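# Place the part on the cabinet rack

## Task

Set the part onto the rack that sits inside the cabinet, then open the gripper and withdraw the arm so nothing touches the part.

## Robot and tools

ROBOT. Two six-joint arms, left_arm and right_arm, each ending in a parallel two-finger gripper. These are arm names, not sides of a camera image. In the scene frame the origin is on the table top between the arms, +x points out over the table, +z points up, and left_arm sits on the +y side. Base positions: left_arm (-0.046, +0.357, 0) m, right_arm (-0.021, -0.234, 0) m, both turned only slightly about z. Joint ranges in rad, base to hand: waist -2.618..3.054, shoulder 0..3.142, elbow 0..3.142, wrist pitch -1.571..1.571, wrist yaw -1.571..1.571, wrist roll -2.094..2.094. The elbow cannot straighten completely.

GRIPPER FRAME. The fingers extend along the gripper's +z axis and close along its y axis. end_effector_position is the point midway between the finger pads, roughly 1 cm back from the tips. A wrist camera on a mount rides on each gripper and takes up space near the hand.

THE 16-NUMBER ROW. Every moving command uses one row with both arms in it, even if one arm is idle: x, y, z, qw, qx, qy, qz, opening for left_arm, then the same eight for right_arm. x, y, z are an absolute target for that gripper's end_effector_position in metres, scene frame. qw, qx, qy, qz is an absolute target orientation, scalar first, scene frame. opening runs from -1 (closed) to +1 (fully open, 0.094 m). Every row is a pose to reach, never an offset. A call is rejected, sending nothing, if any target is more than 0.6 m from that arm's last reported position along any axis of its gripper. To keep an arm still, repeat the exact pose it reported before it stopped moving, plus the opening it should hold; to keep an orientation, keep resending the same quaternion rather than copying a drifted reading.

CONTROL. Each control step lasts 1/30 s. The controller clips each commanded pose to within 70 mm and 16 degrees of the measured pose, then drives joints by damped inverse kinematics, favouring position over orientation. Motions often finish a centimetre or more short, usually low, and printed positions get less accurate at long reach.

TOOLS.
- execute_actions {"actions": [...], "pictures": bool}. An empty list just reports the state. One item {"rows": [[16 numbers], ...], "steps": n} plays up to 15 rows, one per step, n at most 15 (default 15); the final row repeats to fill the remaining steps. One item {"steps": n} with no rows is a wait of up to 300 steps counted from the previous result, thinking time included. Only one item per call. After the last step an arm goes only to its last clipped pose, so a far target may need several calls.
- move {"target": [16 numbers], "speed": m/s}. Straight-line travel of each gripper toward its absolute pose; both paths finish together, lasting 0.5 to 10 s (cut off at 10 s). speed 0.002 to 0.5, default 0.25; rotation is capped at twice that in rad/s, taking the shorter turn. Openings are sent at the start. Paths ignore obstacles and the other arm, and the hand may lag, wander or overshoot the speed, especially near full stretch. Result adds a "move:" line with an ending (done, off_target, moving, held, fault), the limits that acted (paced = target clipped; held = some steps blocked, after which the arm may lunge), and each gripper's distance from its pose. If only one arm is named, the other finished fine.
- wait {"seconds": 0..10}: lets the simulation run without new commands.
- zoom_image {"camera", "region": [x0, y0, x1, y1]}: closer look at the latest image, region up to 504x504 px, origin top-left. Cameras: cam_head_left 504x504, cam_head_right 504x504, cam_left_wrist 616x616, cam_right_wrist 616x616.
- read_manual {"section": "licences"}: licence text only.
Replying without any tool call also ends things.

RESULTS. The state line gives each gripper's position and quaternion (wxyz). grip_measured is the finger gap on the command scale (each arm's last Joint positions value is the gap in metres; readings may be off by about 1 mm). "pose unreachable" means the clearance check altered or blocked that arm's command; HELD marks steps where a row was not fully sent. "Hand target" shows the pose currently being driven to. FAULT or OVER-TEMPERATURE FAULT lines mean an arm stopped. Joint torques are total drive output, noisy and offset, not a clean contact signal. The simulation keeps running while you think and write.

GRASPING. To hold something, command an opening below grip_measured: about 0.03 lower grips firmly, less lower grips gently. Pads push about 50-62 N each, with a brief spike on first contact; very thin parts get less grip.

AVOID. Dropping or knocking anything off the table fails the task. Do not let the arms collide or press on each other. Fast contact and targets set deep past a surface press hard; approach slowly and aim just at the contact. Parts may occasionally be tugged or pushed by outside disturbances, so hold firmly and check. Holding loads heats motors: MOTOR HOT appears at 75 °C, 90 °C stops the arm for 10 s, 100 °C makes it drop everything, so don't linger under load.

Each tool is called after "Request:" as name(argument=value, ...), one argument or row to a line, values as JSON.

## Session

Request:
execute_actions(
  actions=[],
)

Scene clock: 0.00 s of 4480.00 s.
left_arm: end_effector_position=(+0.1669, +0.4054, +0.1627) grip_measured=+1.000 end_effector_quat_wxyz=(+0.562, +0.238, +0.759, +0.227) | right_arm: end_effector_position=(+0.3702, -0.3921, +0.3517) grip_measured=+1.000 end_effector_quat_wxyz=(+0.516, +0.186, +0.771, -0.323)
Joint positions: left_arm=[ 0.594  0.047  0.22  -0.494  0.567  0.864  0.094] | right_arm=[-0.236  1.336  1.275 -0.267  0.637 -0.123  0.094]
Joint velocities: left_arm=[-0.002  0.002  0.002 -0.081  0.007  0.022  0.   ] | right_arm=[-0.012  0.017  0.002 -0.095  0.081  0.022  0.   ]
Joint torques (N m, as the arm reports them, + toward a larger angle): no reading
Motor temperatures (°C, as the motors report them): left_arm=[29 39 33 35 30 28] | right_arm=[31 35 36 37 31 32]
Hand target (left_arm): +0.167, +0.404, +0.172; +0.569, +0.240, +0.751, +0.233
Hand target (right_arm): +0.368, -0.392, +0.355; +0.518, +0.188, +0.769, -0.323

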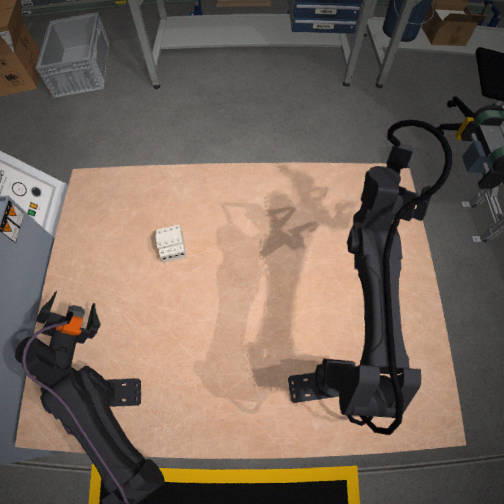

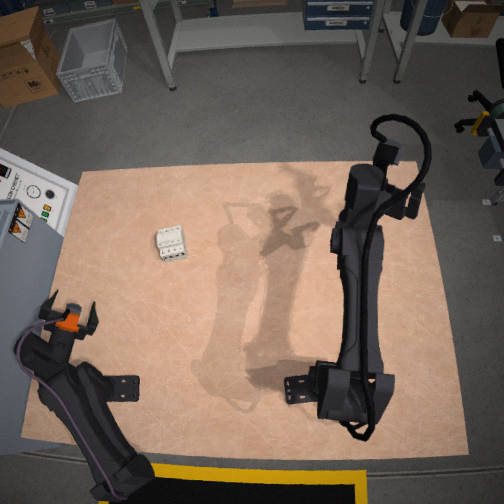

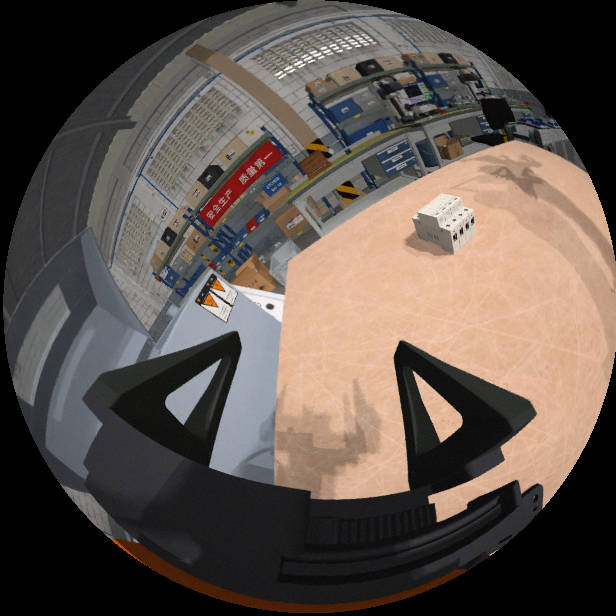

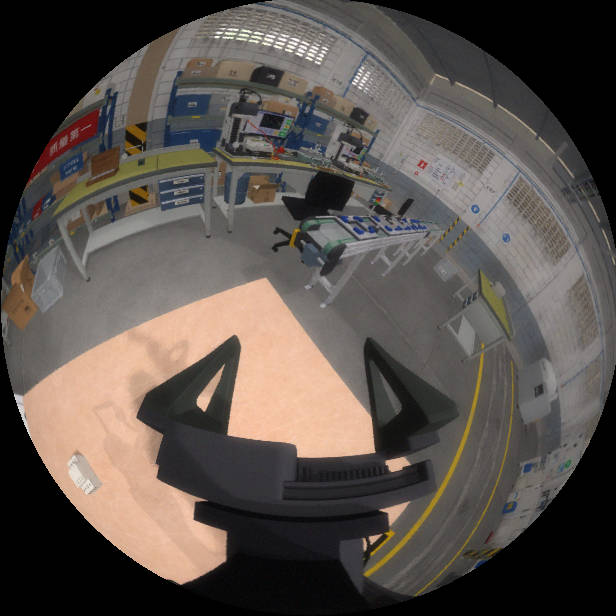

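Request:
move(
  target=[0.35,0.215,0.15,0.148,0,0.989,0,1,0.3,-0.35,0.3,0.516,0.186,0.771,-0.323,1],
)

Scene clock: 5.03 s of 4480.00 s.
left_arm: end_effector_position=(+0.3516, +0.2190, +0.1331) grip_measured=+1.000 end_effector_quat_wxyz=(+0.135, +0.003, +0.991, -0.000) | right_arm: end_effector_position=(+0.3075, -0.3505, +0.2998) grip_measured=+1.000 end_effector_quat_wxyz=(+0.512, +0.182, +0.774, -0.324)
Joint positions: left_arm=[-0.455  1.905  1.684 -1.097 -0.097 -0.36   0.094] | right_arm=[-0.079  1.066  0.921 -0.239  0.783 -0.056  0.094]
Joint velocities: left_arm=[-0.002 -0.007 -0.002 -0.066 -0.022 -0.051  0.   ] | right_arm=[-0.012  0.002 -0.002  0.081  0.022 -0.022  0.   ]
Joint torques (N m, as the arm reports them, + toward a larger angle): left_arm=[-0.1  -8.51  7.96  0.48 -0.04 -0.04] | right_arm=[ 0.79 -4.9   6.63  1.54  0.29  0.09]
Motor temperatures (°C, as the motors report them): left_arm=[29 39 35 37 30 28] | right_arm=[31 35 36 38 32 32]
Hand target (left_arm): +0.356, +0.216, +0.145; +0.147, -0.002, +0.989, -0.008
Hand target (right_arm): +0.301, -0.349, +0.300; +0.516, +0.186, +0.771, -0.323
Off the commanded pose (left_arm): 0.017 m, 2 deg.
Off the commanded pose (right_arm): 0.008 m, 1 deg.
move: off_target (left_arm)

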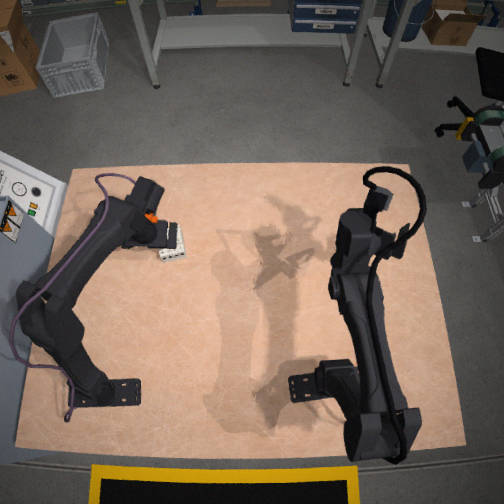

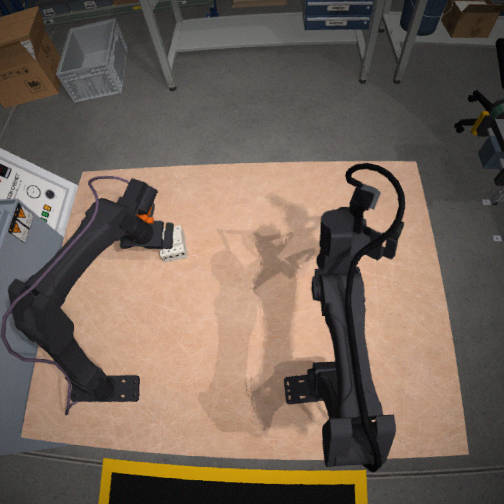

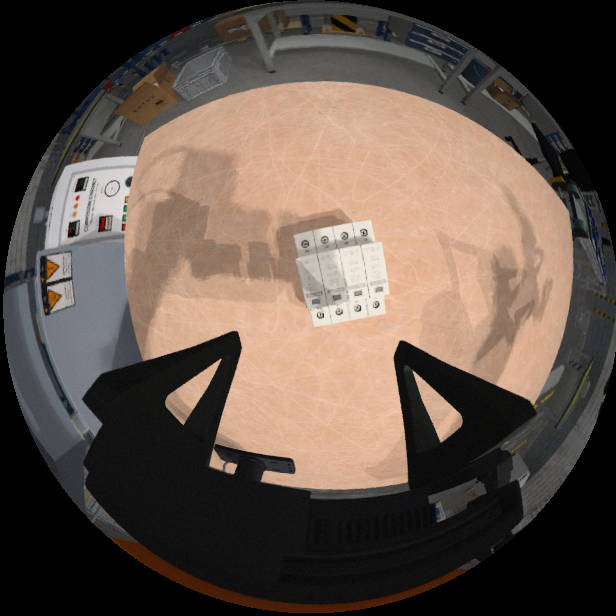

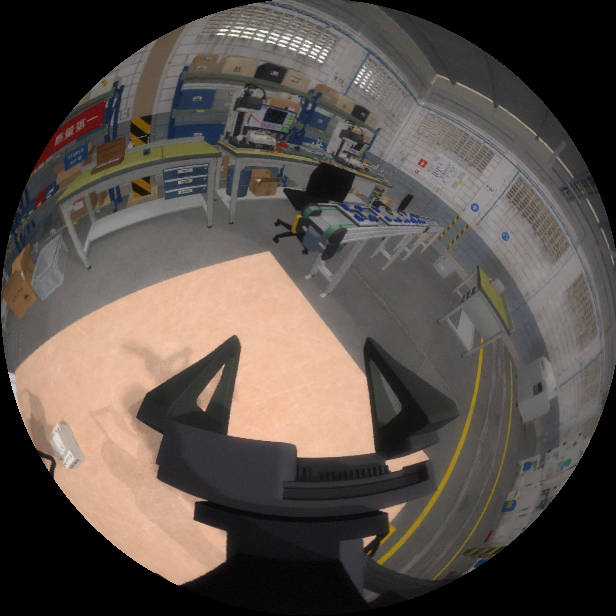

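Request:
move(
  target=[0.385,0.196,0.11,0.147,-0.099,0.984,0.015,1,0.3,-0.35,0.3,0.516,0.186,0.771,-0.323,1],
  speed=0.12,
)

Scene clock: 8.63 s of 4480.00 s.
left_arm: end_effector_position=(+0.3748, +0.2024, +0.0957) grip_measured=+1.000 end_effector_quat_wxyz=(+0.120, -0.095, +0.988, +0.022) | right_arm: end_effector_position=(+0.3075, -0.3505, +0.2998) grip_measured=+1.000 end_effector_quat_wxyz=(+0.512, +0.182, +0.774, -0.324)
Joint positions: left_arm=[-0.493  2.082  1.796 -1.095 -0.155 -0.594  0.094] | right_arm=[-0.079  1.066  0.921 -0.239  0.783 -0.056  0.094]
Joint velocities: left_arm=[-0.007  0.002 -0.002  0.022 -0.051  0.051  0.   ] | right_arm=[-0.012  0.007 -0.007  0.051  0.051  0.022  0.   ]
Joint torques (N m, as the arm reports them, + toward a larger angle): left_arm=[-0.66 -9.9   7.85  0.56 -0.25 -0.06] | right_arm=[ 0.51 -5.2   6.55  1.52  0.25  0.05]
Motor temperatures (°C, as the motors report them): left_arm=[29 41 35 36 30 28] | right_arm=[31 35 37 38 32 32]
Hand target (left_arm): +0.384, +0.197, +0.110; +0.146, -0.099, +0.984, +0.015
Hand target (right_arm): +0.300, -0.350, +0.300; +0.516, +0.186, +0.771, -0.323
Off the commanded pose (left_arm): 0.019 m, 3 deg.
Off the commanded pose (right_arm): 0.008 m, 1 deg.
move: off_target (left_arm)

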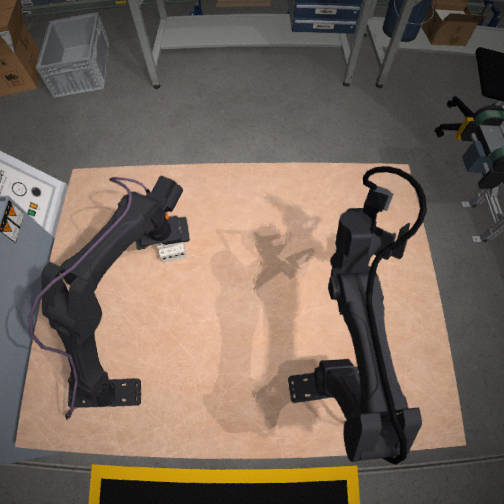

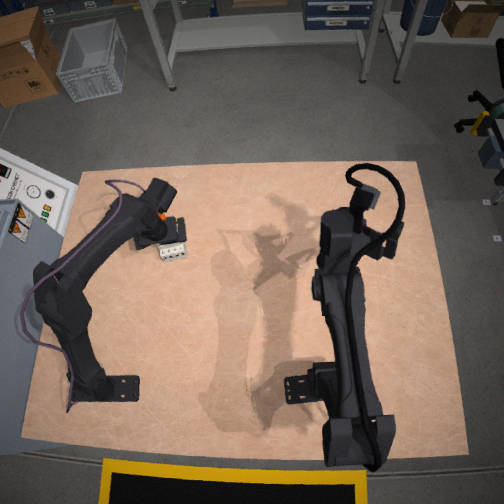

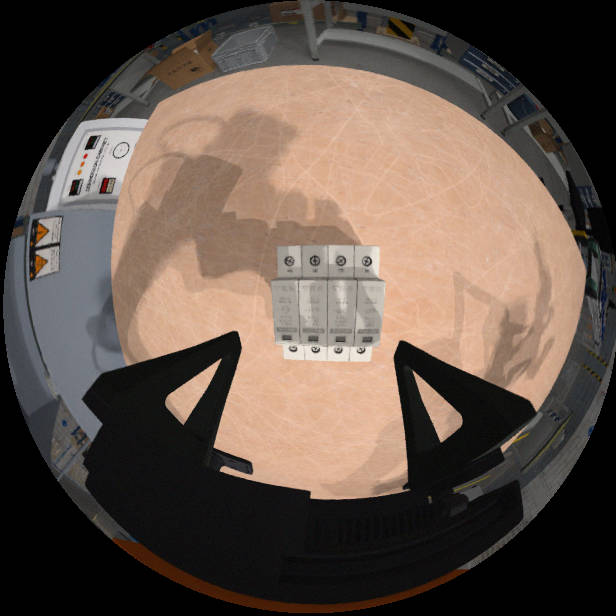

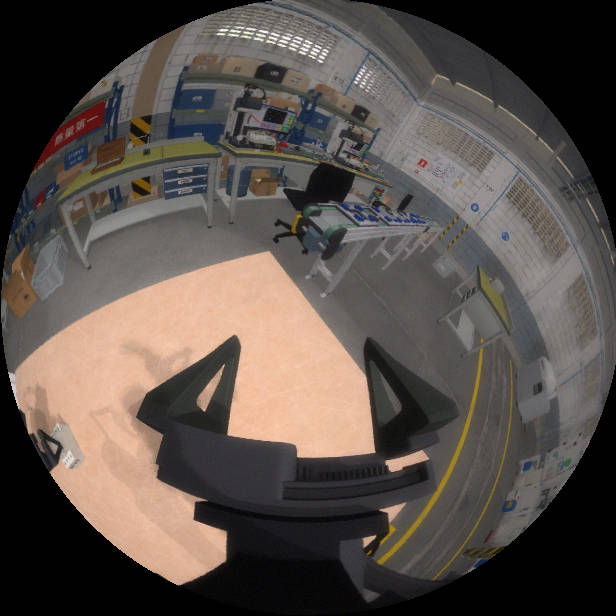

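Request:
move(
  target=[0.399,0.190,0.057,0.147,-0.099,0.984,0.015,1,0.3,-0.35,0.3,0.516,0.186,0.771,-0.323,1],
  speed=0.05,
)

Scene clock: 12.03 s of 4480.00 s.
left_arm: end_effector_position=(+0.3950, +0.1937, +0.0524) grip_measured=+1.000 end_effector_quat_wxyz=(+0.131, -0.097, +0.986, +0.016) | right_arm: end_effector_position=(+0.3075, -0.3505, +0.2998) grip_measured=+1.000 end_effector_quat_wxyz=(+0.512, +0.182, +0.774, -0.324)
Joint positions: left_arm=[-0.493  2.169  1.755 -0.942 -0.157 -0.596  0.094] | right_arm=[-0.079  1.066  0.921 -0.239  0.783 -0.056  0.094]
Joint velocities: left_arm=[-0.027 -0.022 -0.007  0.095 -0.007 -0.037  0.   ] | right_arm=[ 0.012 -0.007 -0.012 -0.007 -0.022 -0.066  0.   ]
Joint torques (N m, as the arm reports them, + toward a larger angle): left_arm=[ -0.65 -10.54   5.44   0.67  -0.25  -0.05] | right_arm=[ 0.46 -5.2   6.47  1.53  0.25  0.07]
Motor temperatures (°C, as the motors report them): left_arm=[29 42 36 36 30 28] | right_arm=[31 35 37 39 32 32]
Hand target (left_arm): +0.399, +0.190, +0.057; +0.147, -0.099, +0.984, +0.015
Hand target (right_arm): +0.300, -0.350, +0.300; +0.516, +0.186, +0.771, -0.323
Off the commanded pose (left_arm): 0.007 m, 2 deg.
Off the commanded pose (right_arm): 0.008 m, 1 deg.
move: done

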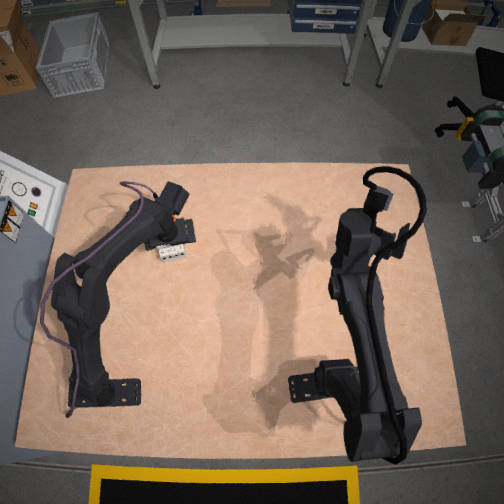

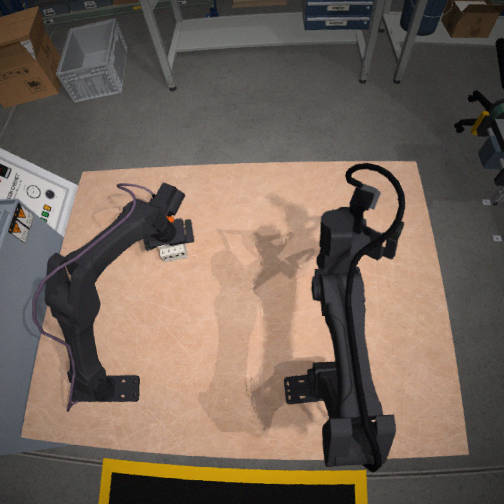

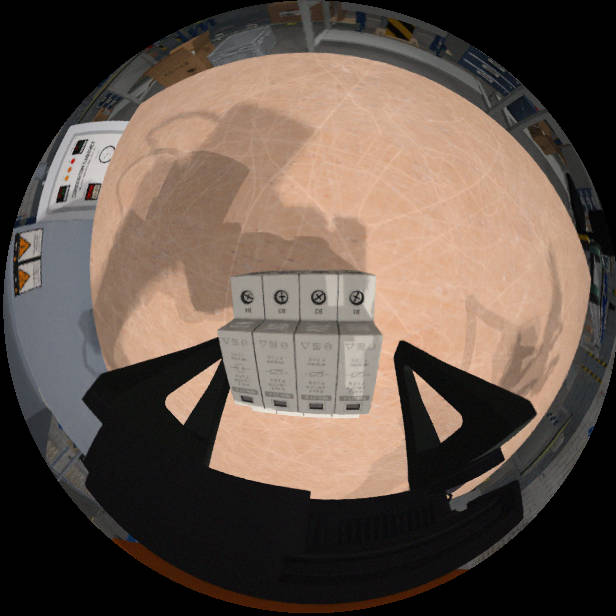

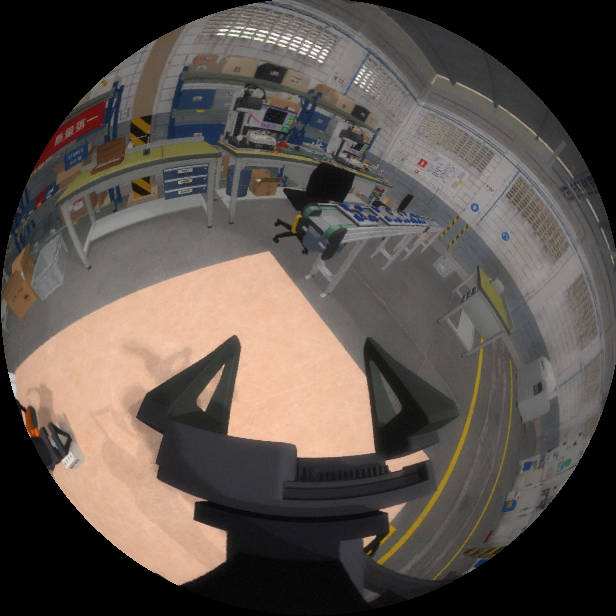

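Request:
move(
  target=[0.381,0.194,0.047,0.147,-0.099,0.984,0.015,1,0.3,-0.35,0.3,0.516,0.186,0.771,-0.323,1],
  speed=0.04,
)

Request:
move(
  target=[0.381,0.194,0.047,0.147,-0.099,0.984,0.015,0.45,0.3,-0.35,0.3,0.516,0.186,0.771,-0.323,1],
)

Scene clock: 14.07 s of 4480.00 s.
left_arm: end_effector_position=(+0.3755, +0.1975, +0.0325) grip_measured=+1.000 end_effector_quat_wxyz=(+0.121, -0.096, +0.988, +0.022) | right_arm: end_effector_position=(+0.3075, -0.3505, +0.2998) grip_measured=+1.000 end_effector_quat_wxyz=(+0.512, +0.182, +0.774, -0.324)
Joint positions: left_arm=[-0.503  2.132  1.62  -0.868 -0.158 -0.605  0.094] | right_arm=[-0.079  1.066  0.921 -0.239  0.783 -0.056  0.094]
Joint velocities: left_arm=[-0.002  0.002 -0.002 -0.037 -0.037  0.022  0.   ] | right_arm=[-0.012  0.007 -0.032 -0.022  0.066 -0.022  0.   ]
Joint torques (N m, as the arm reports them, + toward a larger angle): left_arm=[ -0.58 -11.89   5.22   0.64  -0.26  -0.08] | right_arm=[ 0.49 -5.17  6.47  1.53  0.24  0.08]
Motor temperatures (°C, as the motors report them): left_arm=[29 43 36 36 30 28] | right_arm=[31 35 37 39 32 32]
Hand target (left_arm): +0.381, +0.194, +0.047; +0.147, -0.099, +0.984, +0.015
Hand target (right_arm): +0.300, -0.350, +0.300; +0.516, +0.186, +0.771, -0.323
Off the commanded pose (left_arm): 0.016 m, 3 deg.
Off the commanded pose (right_arm): 0.008 m, 1 deg.
move: off_target (left_arm)

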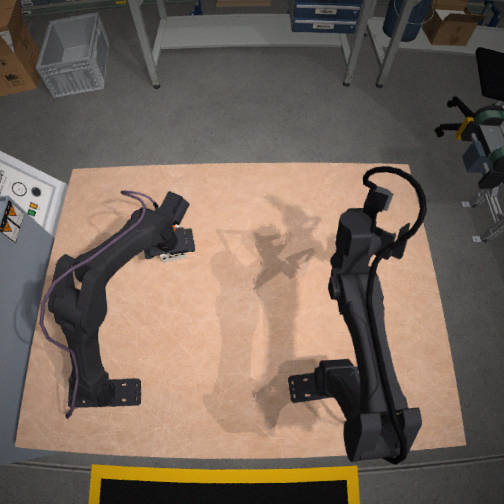

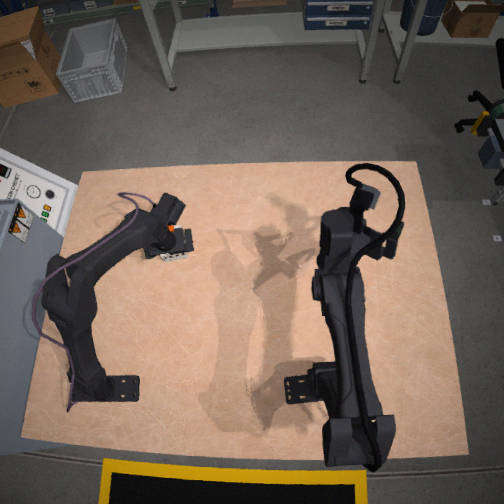

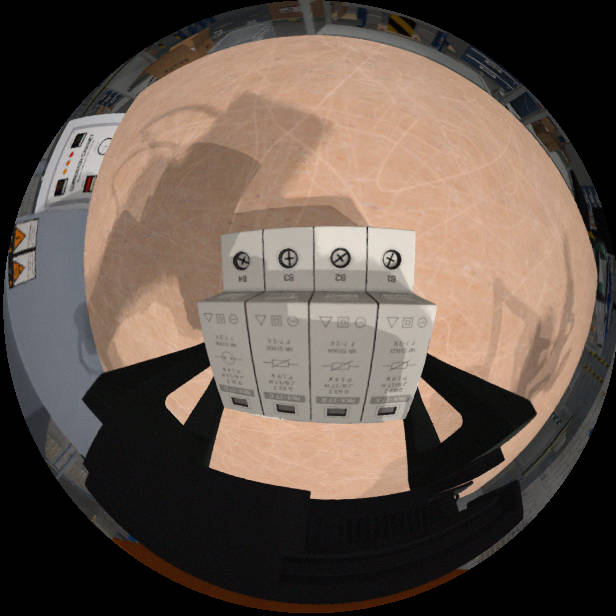

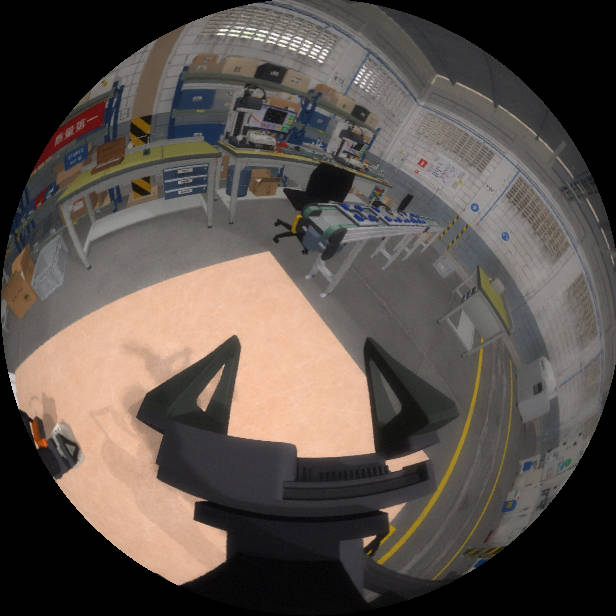

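Scene clock: 14.77 s of 4480.00 s.
left_arm: end_effector_position=(+0.3754, +0.1971, +0.0325) grip_measured=+0.548 end_effector_quat_wxyz=(+0.121, -0.096, +0.988, +0.021) | right_arm: end_effector_position=(+0.3075, -0.3505, +0.2998) grip_measured=+1.000 end_effector_quat_wxyz=(+0.512, +0.182, +0.774, -0.324)
Joint positions: left_arm=[-0.503  2.132  1.62  -0.868 -0.157 -0.605  0.073] | right_arm=[-0.079  1.066  0.921 -0.239  0.783 -0.056  0.094]
Joint velocities: left_arm=[-0.022 -0.017  0.007 -0.081 -0.022  0.037 -0.002] | right_arm=[ 0.007  0.017 -0.012  0.037  0.037 -0.007  0.   ]
Joint torques (N m, as the arm reports them, + toward a larger angle): left_arm=[ -0.58 -11.96   5.09   0.64  -0.28  -0.06] | right_arm=[ 0.51 -5.16  6.49  1.54  0.24  0.07]
Motor temperatures (°C, as the motors report them): left_arm=[29 43 36 36 30 28] | right_arm=[31 35 37 39 32 32]
Hand target (left_arm): +0.381, +0.194, +0.047; +0.147, -0.099, +0.984, +0.015
Hand target (right_arm): +0.300, -0.350, +0.300; +0.516, +0.186, +0.771, -0.323
Off the commanded pose (left_arm): 0.016 m, 3 deg.
Off the commanded pose (right_arm): 0.008 m, 1 deg.
move: off_target (left_arm)

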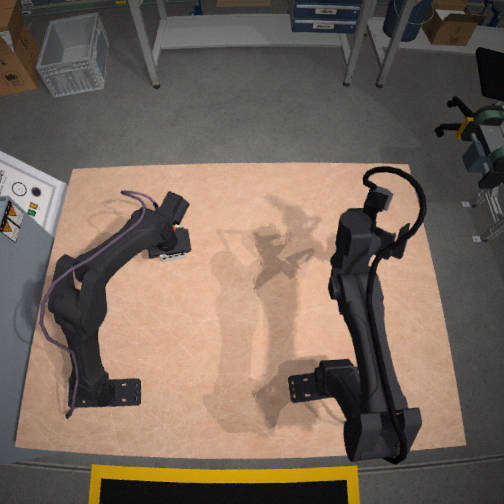

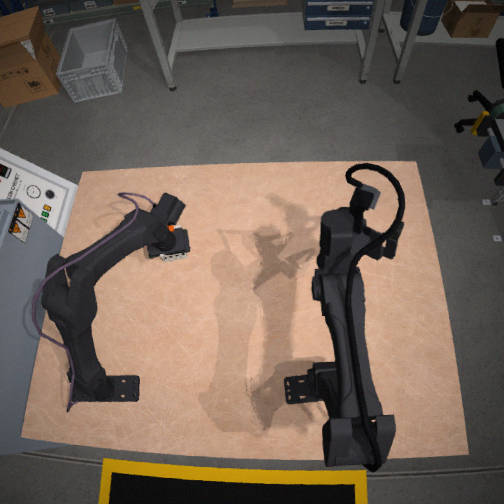

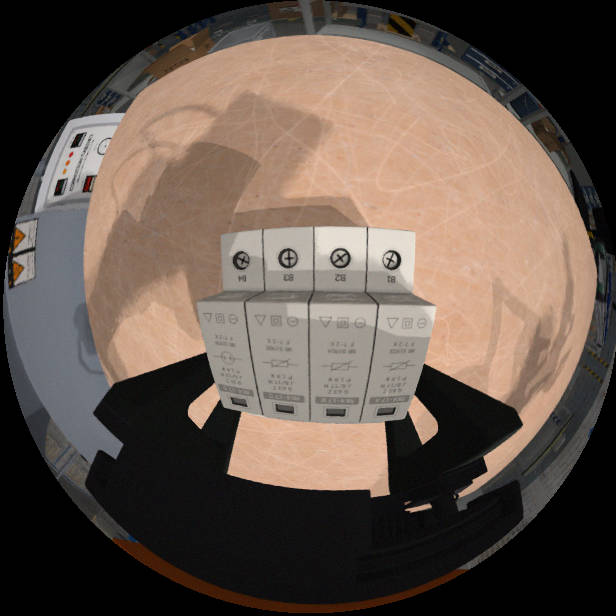

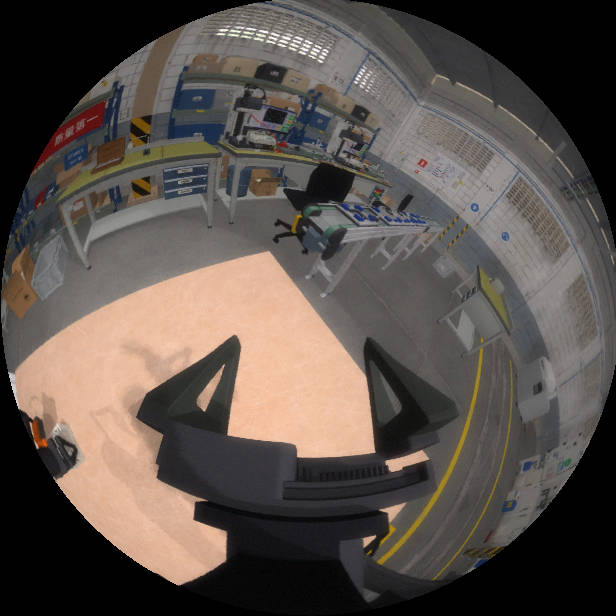

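Request:
move(
  target=[0.26,0.40,0.40,0.33,-0.40,0.83,0.19,0.52,0.3,-0.2,0.35,0.455,-0.542,0.542,0.455,1],
  speed=0.25,
)

Request:
move(
  target=[0.09,0.74,0.345,0.18,-0.684,0.684,0.18,0.52,0.27,0.05,0.40,0.455,-0.542,0.542,0.455,1],
  speed=0.15,
)

Scene clock: 21.97 s of 4480.00 s.
left_arm: end_effector_position=(+0.2665, +0.3825, +0.3702) grip_measured=+0.548 end_effector_quat_wxyz=(+0.373, -0.350, +0.849, +0.133) | right_arm: end_effector_position=(+0.3015, -0.2011, +0.3377) grip_measured=+1.000 end_effector_quat_wxyz=(+0.547, -0.432, +0.649, +0.304)
Joint positions: left_arm=[-0.358  1.516  2.024 -1.568 -0.666 -0.884  0.073] | right_arm=[-0.572  1.59   1.607 -1.548 -1.351 -1.611  0.094]
Joint velocities: left_arm=[-0.017  0.007 -0.012 -0.081 -0.007 -0.037  0.   ] | right_arm=[-0.012  0.012 -0.012  0.007 -0.007 -0.051  0.   ]
Joint torques (N m, as the arm reports them, + toward a larger angle): left_arm=[ 0.75 -6.38  7.76  0.85 -1.    0.1 ] | right_arm=[ 0.69 -5.2   9.86  0.16 -0.91 -0.09]
Motor temperatures (°C, as the motors report them): left_arm=[29 45 36 36 31 28] | right_arm=[31 35 38 39 32 32]
Hand target (left_arm): +0.255, +0.399, +0.399; +0.415, -0.363, +0.822, +0.145
Hand target (right_arm): +0.303, -0.199, +0.347; +0.555, -0.433, +0.639, +0.309
Off the commanded pose (left_arm): 0.035 m, 10 deg.
Off the commanded pose (right_arm): 0.012 m, 27 deg; orientation clipped at the last step of the last action.
joint sent to its limit (left arm) — the command would take joint 4 (wrist pitch) past its lower limit, so that joint was sent only as far as its limit.
joint sent to its limit (right arm) — the command would take joint 4 (wrist pitch) past its lower limit, so that joint was sent only as far as its limit.
move: off_target (left_arm, right_arm); limits=paced

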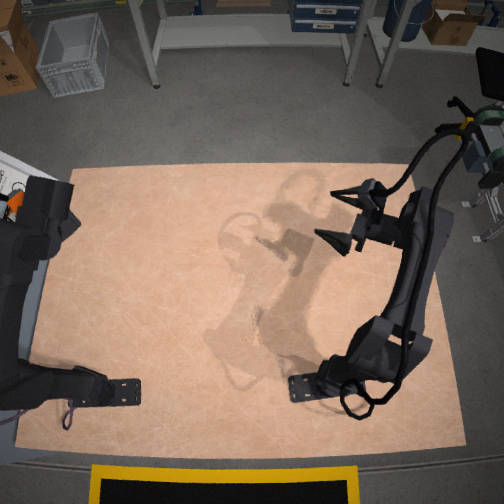

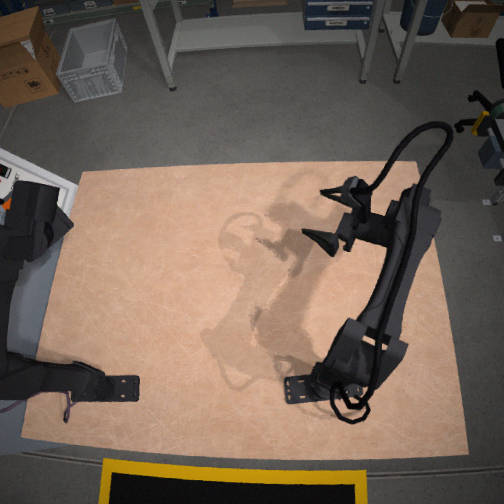

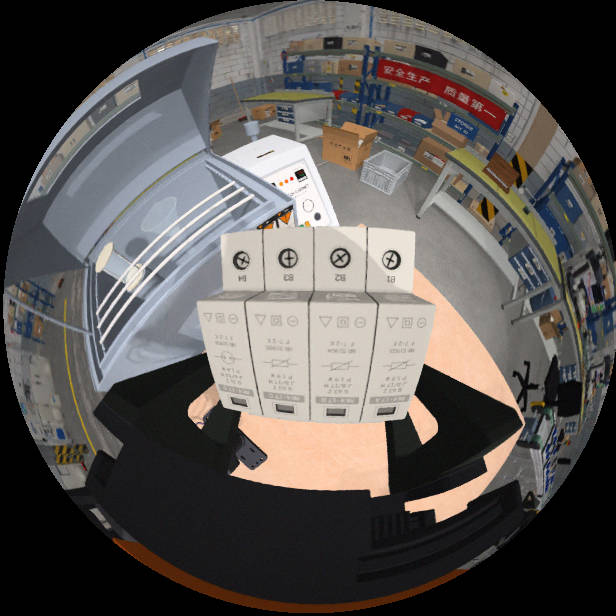

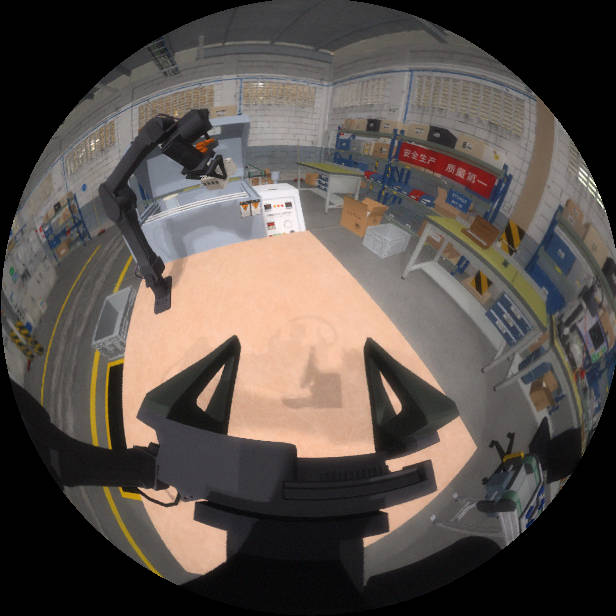

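Scene clock: 25.23 s of 4480.00 s.
left_arm: end_effector_position=(+0.0903, +0.7444, +0.3155) grip_measured=+0.547 end_effector_quat_wxyz=(-0.183, +0.681, -0.688, -0.173) | right_arm: end_effector_position=(+0.2720, +0.0470, +0.3960) grip_measured=+1.000 end_effector_quat_wxyz=(+0.458, -0.537, +0.544, +0.454)
Joint positions: left_arm=[ 1.074  1.902  2.376 -1.567 -0.184 -0.366  0.073] | right_arm=[ 0.24   1.518  1.579 -0.519 -1.179 -0.424  0.094]
Joint velocities: left_arm=[-0.017  0.002 -0.002 -0.081  0.022  0.022  0.   ] | right_arm=[-0.012 -0.002 -0.012  0.007  0.022  0.066  0.   ]
Joint torques (N m, as the arm reports them, + toward a larger angle): left_arm=[ 0.23 -9.36  8.31  0.85 -0.26  0.11] | right_arm=[ 0.53 -5.16 10.7   1.38 -0.33  0.03]
Motor temperatures (°C, as the motors report them): left_arm=[29 45 36 37 31 28] | right_arm=[31 36 38 39 32 32]
Hand target (left_arm): +0.084, +0.741, +0.344; -0.215, +0.675, -0.678, -0.195
Hand target (right_arm): +0.274, +0.050, +0.401; -0.460, +0.538, -0.540, -0.455
Off the commanded pose (left_arm): 0.030 m, 1 deg.
Off the commanded pose (right_arm): 0.005 m, 1 deg.
joint sent to its limit (left arm) — the command would take joint 4 (wrist pitch) past its lower limit, so that joint was sent only as far as its limit.
move: off_target (left_arm)

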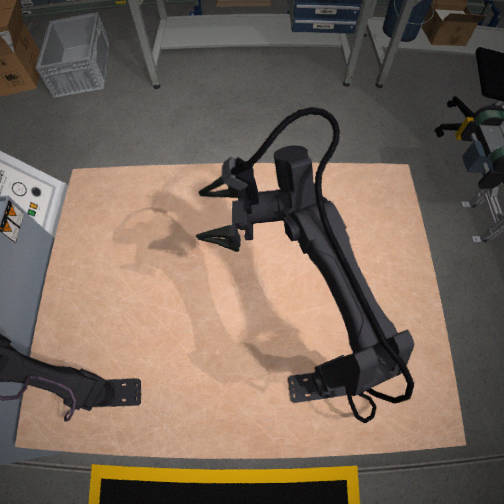

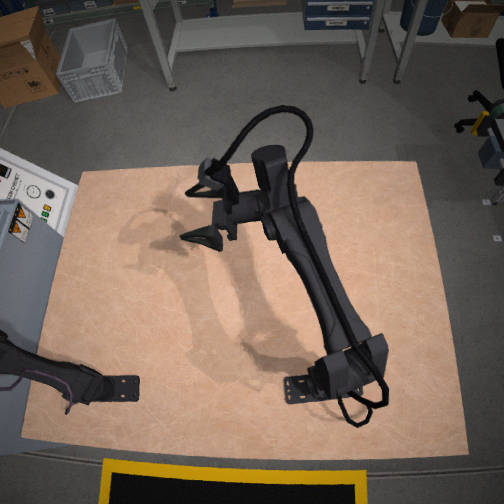

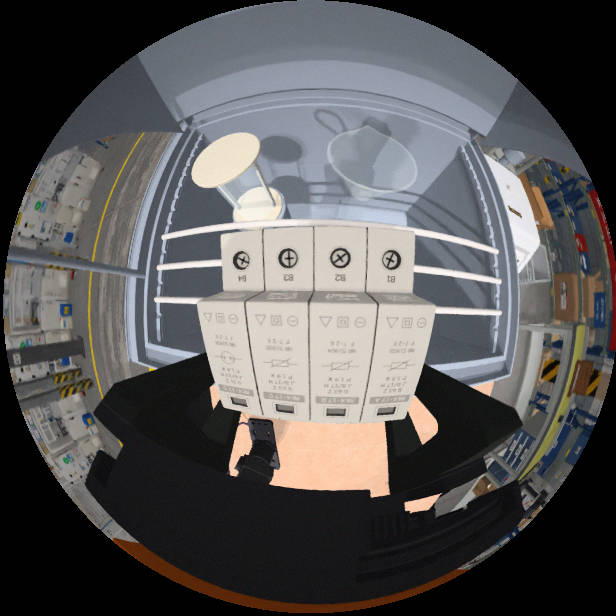

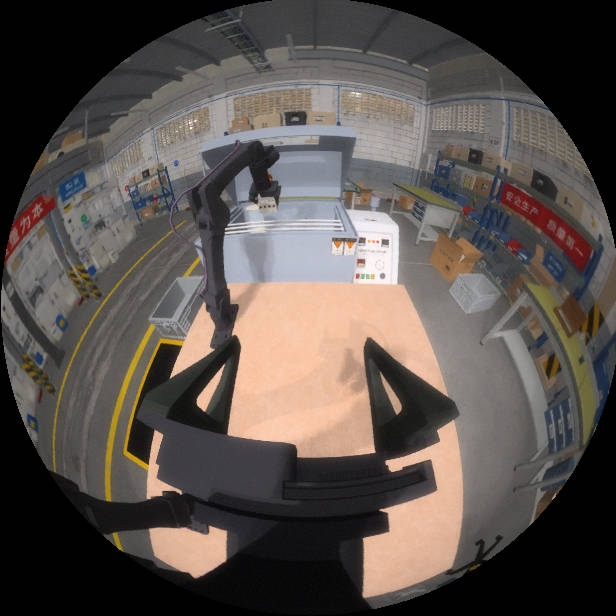

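Request:
move(
  target=[0.085,0.80,0.285,0.122,-0.697,0.697,0.122,0.52,0.27,0.30,0.42,0.468,-0.545,0.521,0.461,1],
  speed=0.06,
)

Request:
zoom_image(
  camera="cam_right_wrist",
  region=[190, 190, 350, 300],
)

Scene clock: 32.50 s of 4480.00 s.
left_arm: end_effector_position=(+0.0898, +0.7983, +0.2551) grip_measured=+0.547 end_effector_quat_wxyz=(+0.145, -0.690, +0.698, +0.129) | right_arm: end_effector_position=(+0.2741, +0.2964, +0.4252) grip_measured=+1.000 end_effector_quat_wxyz=(+0.477, -0.542, +0.514, +0.463)
Joint positions: left_arm=[ 1.153  2.147  2.521 -1.568 -0.105 -0.31   0.073] | right_arm=[ 0.765  2.183  2.448 -0.418 -0.707 -0.143  0.094]
Joint velocities: left_arm=[ 0.002 -0.007  0.007  0.007 -0.037 -0.007 -0.001] | right_arm=[ 0.007  0.017  0.032 -0.066  0.037  0.022  0.   ]
Joint torques (N m, as the arm reports them, + toward a larger angle): left_arm=[  0.74 -11.26   8.31   0.71  -0.15   0.11] | right_arm=[  0.49 -10.59  10.49   1.43  -0.04   0.03]
Motor temperatures (°C, as the motors report them): left_arm=[29 46 37 37 31 28] | right_arm=[31 36 39 39 32 32]
Hand target (left_arm): +0.084, +0.798, +0.283; -0.176, +0.686, -0.690, -0.151
Hand target (right_arm): +0.274, +0.300, +0.421; -0.470, +0.543, -0.520, -0.463
Off the commanded pose (left_arm): 0.030 m, 3 deg.
Off the commanded pose (right_arm): 0.008 m, 1 deg.
joint sent to its limit (left arm) — the command would take joint 4 (wrist pitch) past its lower limit, so that joint was sent only as far as its limit.
move: off_target (left_arm)

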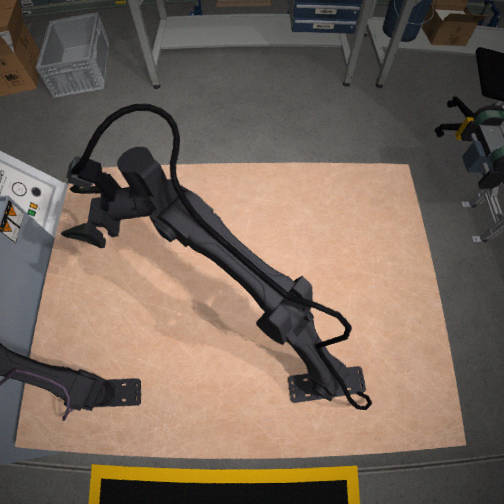

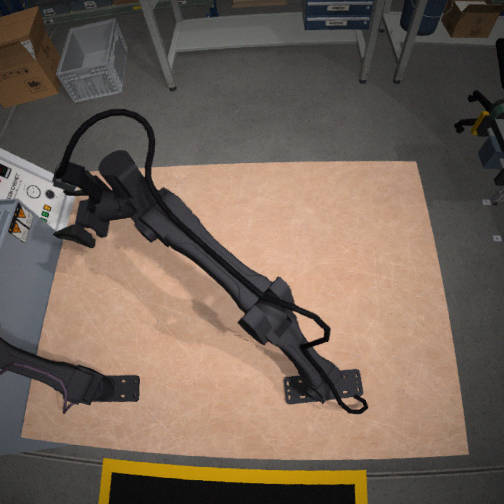

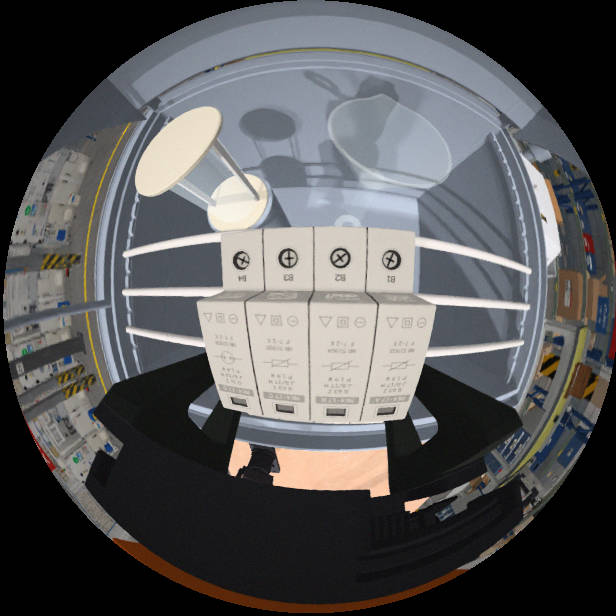

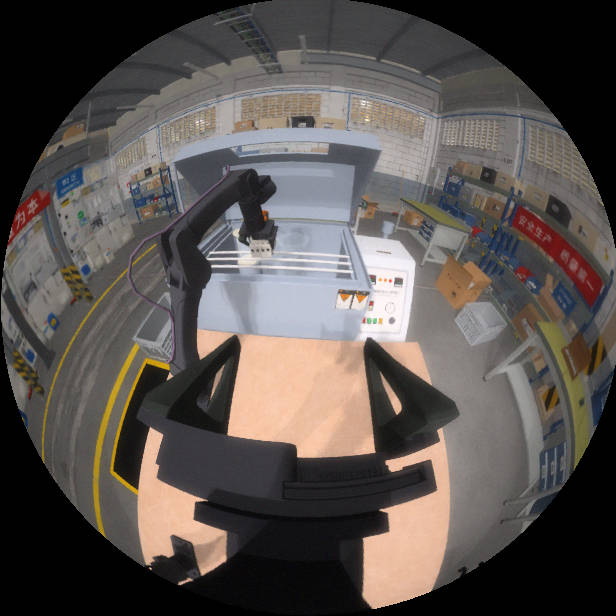

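Region (190, 190, 350, 300) of cam_right_wrist's 616x616 image, scaled by 3.150, with more detail than that image has; it fills the top 346 rows of this view, and the rest is white.

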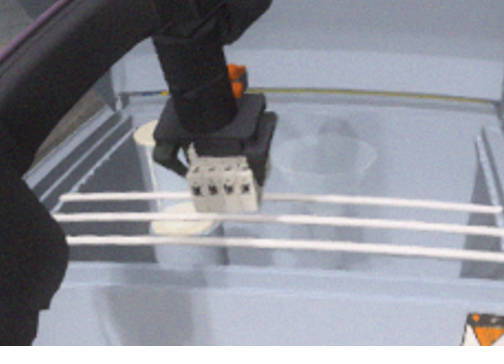

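Request:
move(
  target=[0.085,0.80,0.255,0.086,-0.702,0.702,0.086,0.52,0.27,0.30,0.42,0.468,-0.545,0.521,0.461,1],
  speed=0.025,
)

Request:
zoom_image(
  camera="cam_right_wrist",
  region=[190, 190, 350, 300],
)

Scene clock: 37.27 s of 4480.00 s.
left_arm: end_effector_position=(+0.0933, +0.8009, +0.2307) grip_measured=+0.547 end_effector_quat_wxyz=(+0.125, -0.693, +0.702, +0.102) | right_arm: end_effector_position=(+0.2748, +0.2960, +0.4241) grip_measured=+1.000 end_effector_quat_wxyz=(+0.476, -0.541, +0.518, +0.461)
Joint positions: left_arm=[ 1.16   2.19   2.504 -1.568 -0.072 -0.31   0.073] | right_arm=[ 0.765  2.183  2.45  -0.428 -0.701 -0.143  0.094]
Joint velocities: left_arm=[ 0.012  0.002 -0.007 -0.022 -0.037 -0.022  0.001] | right_arm=[ 0.022 -0.017 -0.012  0.007 -0.022 -0.051  0.   ]
Joint torques (N m, as the arm reports them, + toward a larger angle): left_arm=[  1.01 -12.42   6.21   0.62  -0.12   0.1 ] | right_arm=[  0.97 -11.28   9.1    1.45  -0.05  -0.03]
Motor temperatures (°C, as the motors report them): left_arm=[29 48 37 37 31 28] | right_arm=[31 38 39 40 32 32]
Hand target (left_arm): +0.085, +0.799, +0.254; -0.148, +0.693, -0.696, -0.118
Hand target (right_arm): +0.270, +0.300, +0.420; -0.468, +0.545, -0.521, -0.461
Off the commanded pose (left_arm): 0.026 m, 5 deg.
Off the commanded pose (right_arm): 0.007 m, 1 deg.
joint sent to its limit (left arm) — the command would take joint 4 (wrist pitch) past its lower limit, so that joint was sent only as far as its limit.
move: off_target (left_arm)

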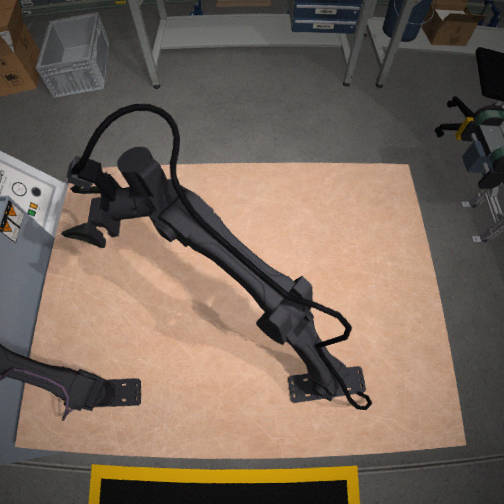

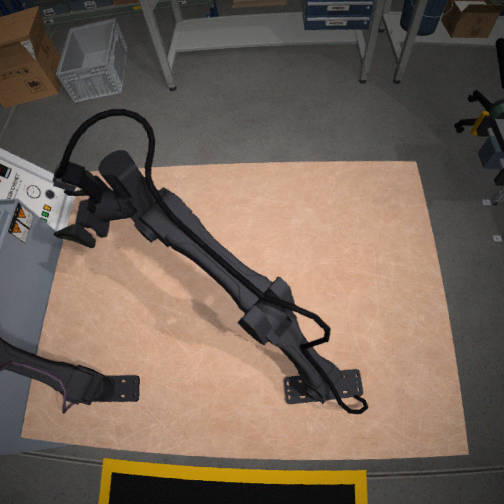

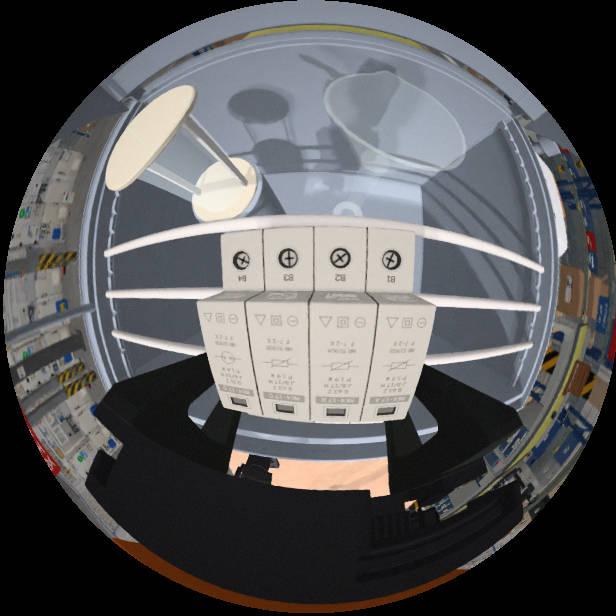

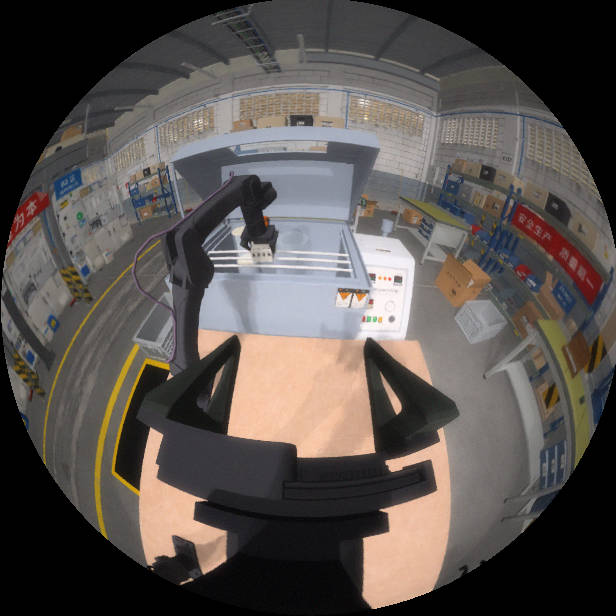

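Region (190, 190, 350, 300) of cam_right_wrist's 616x616 image, scaled by 3.150, with more detail than that image has; it fills the top 346 rows of this view, and the rest is white.

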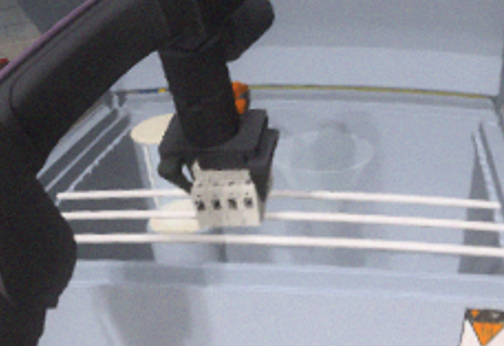

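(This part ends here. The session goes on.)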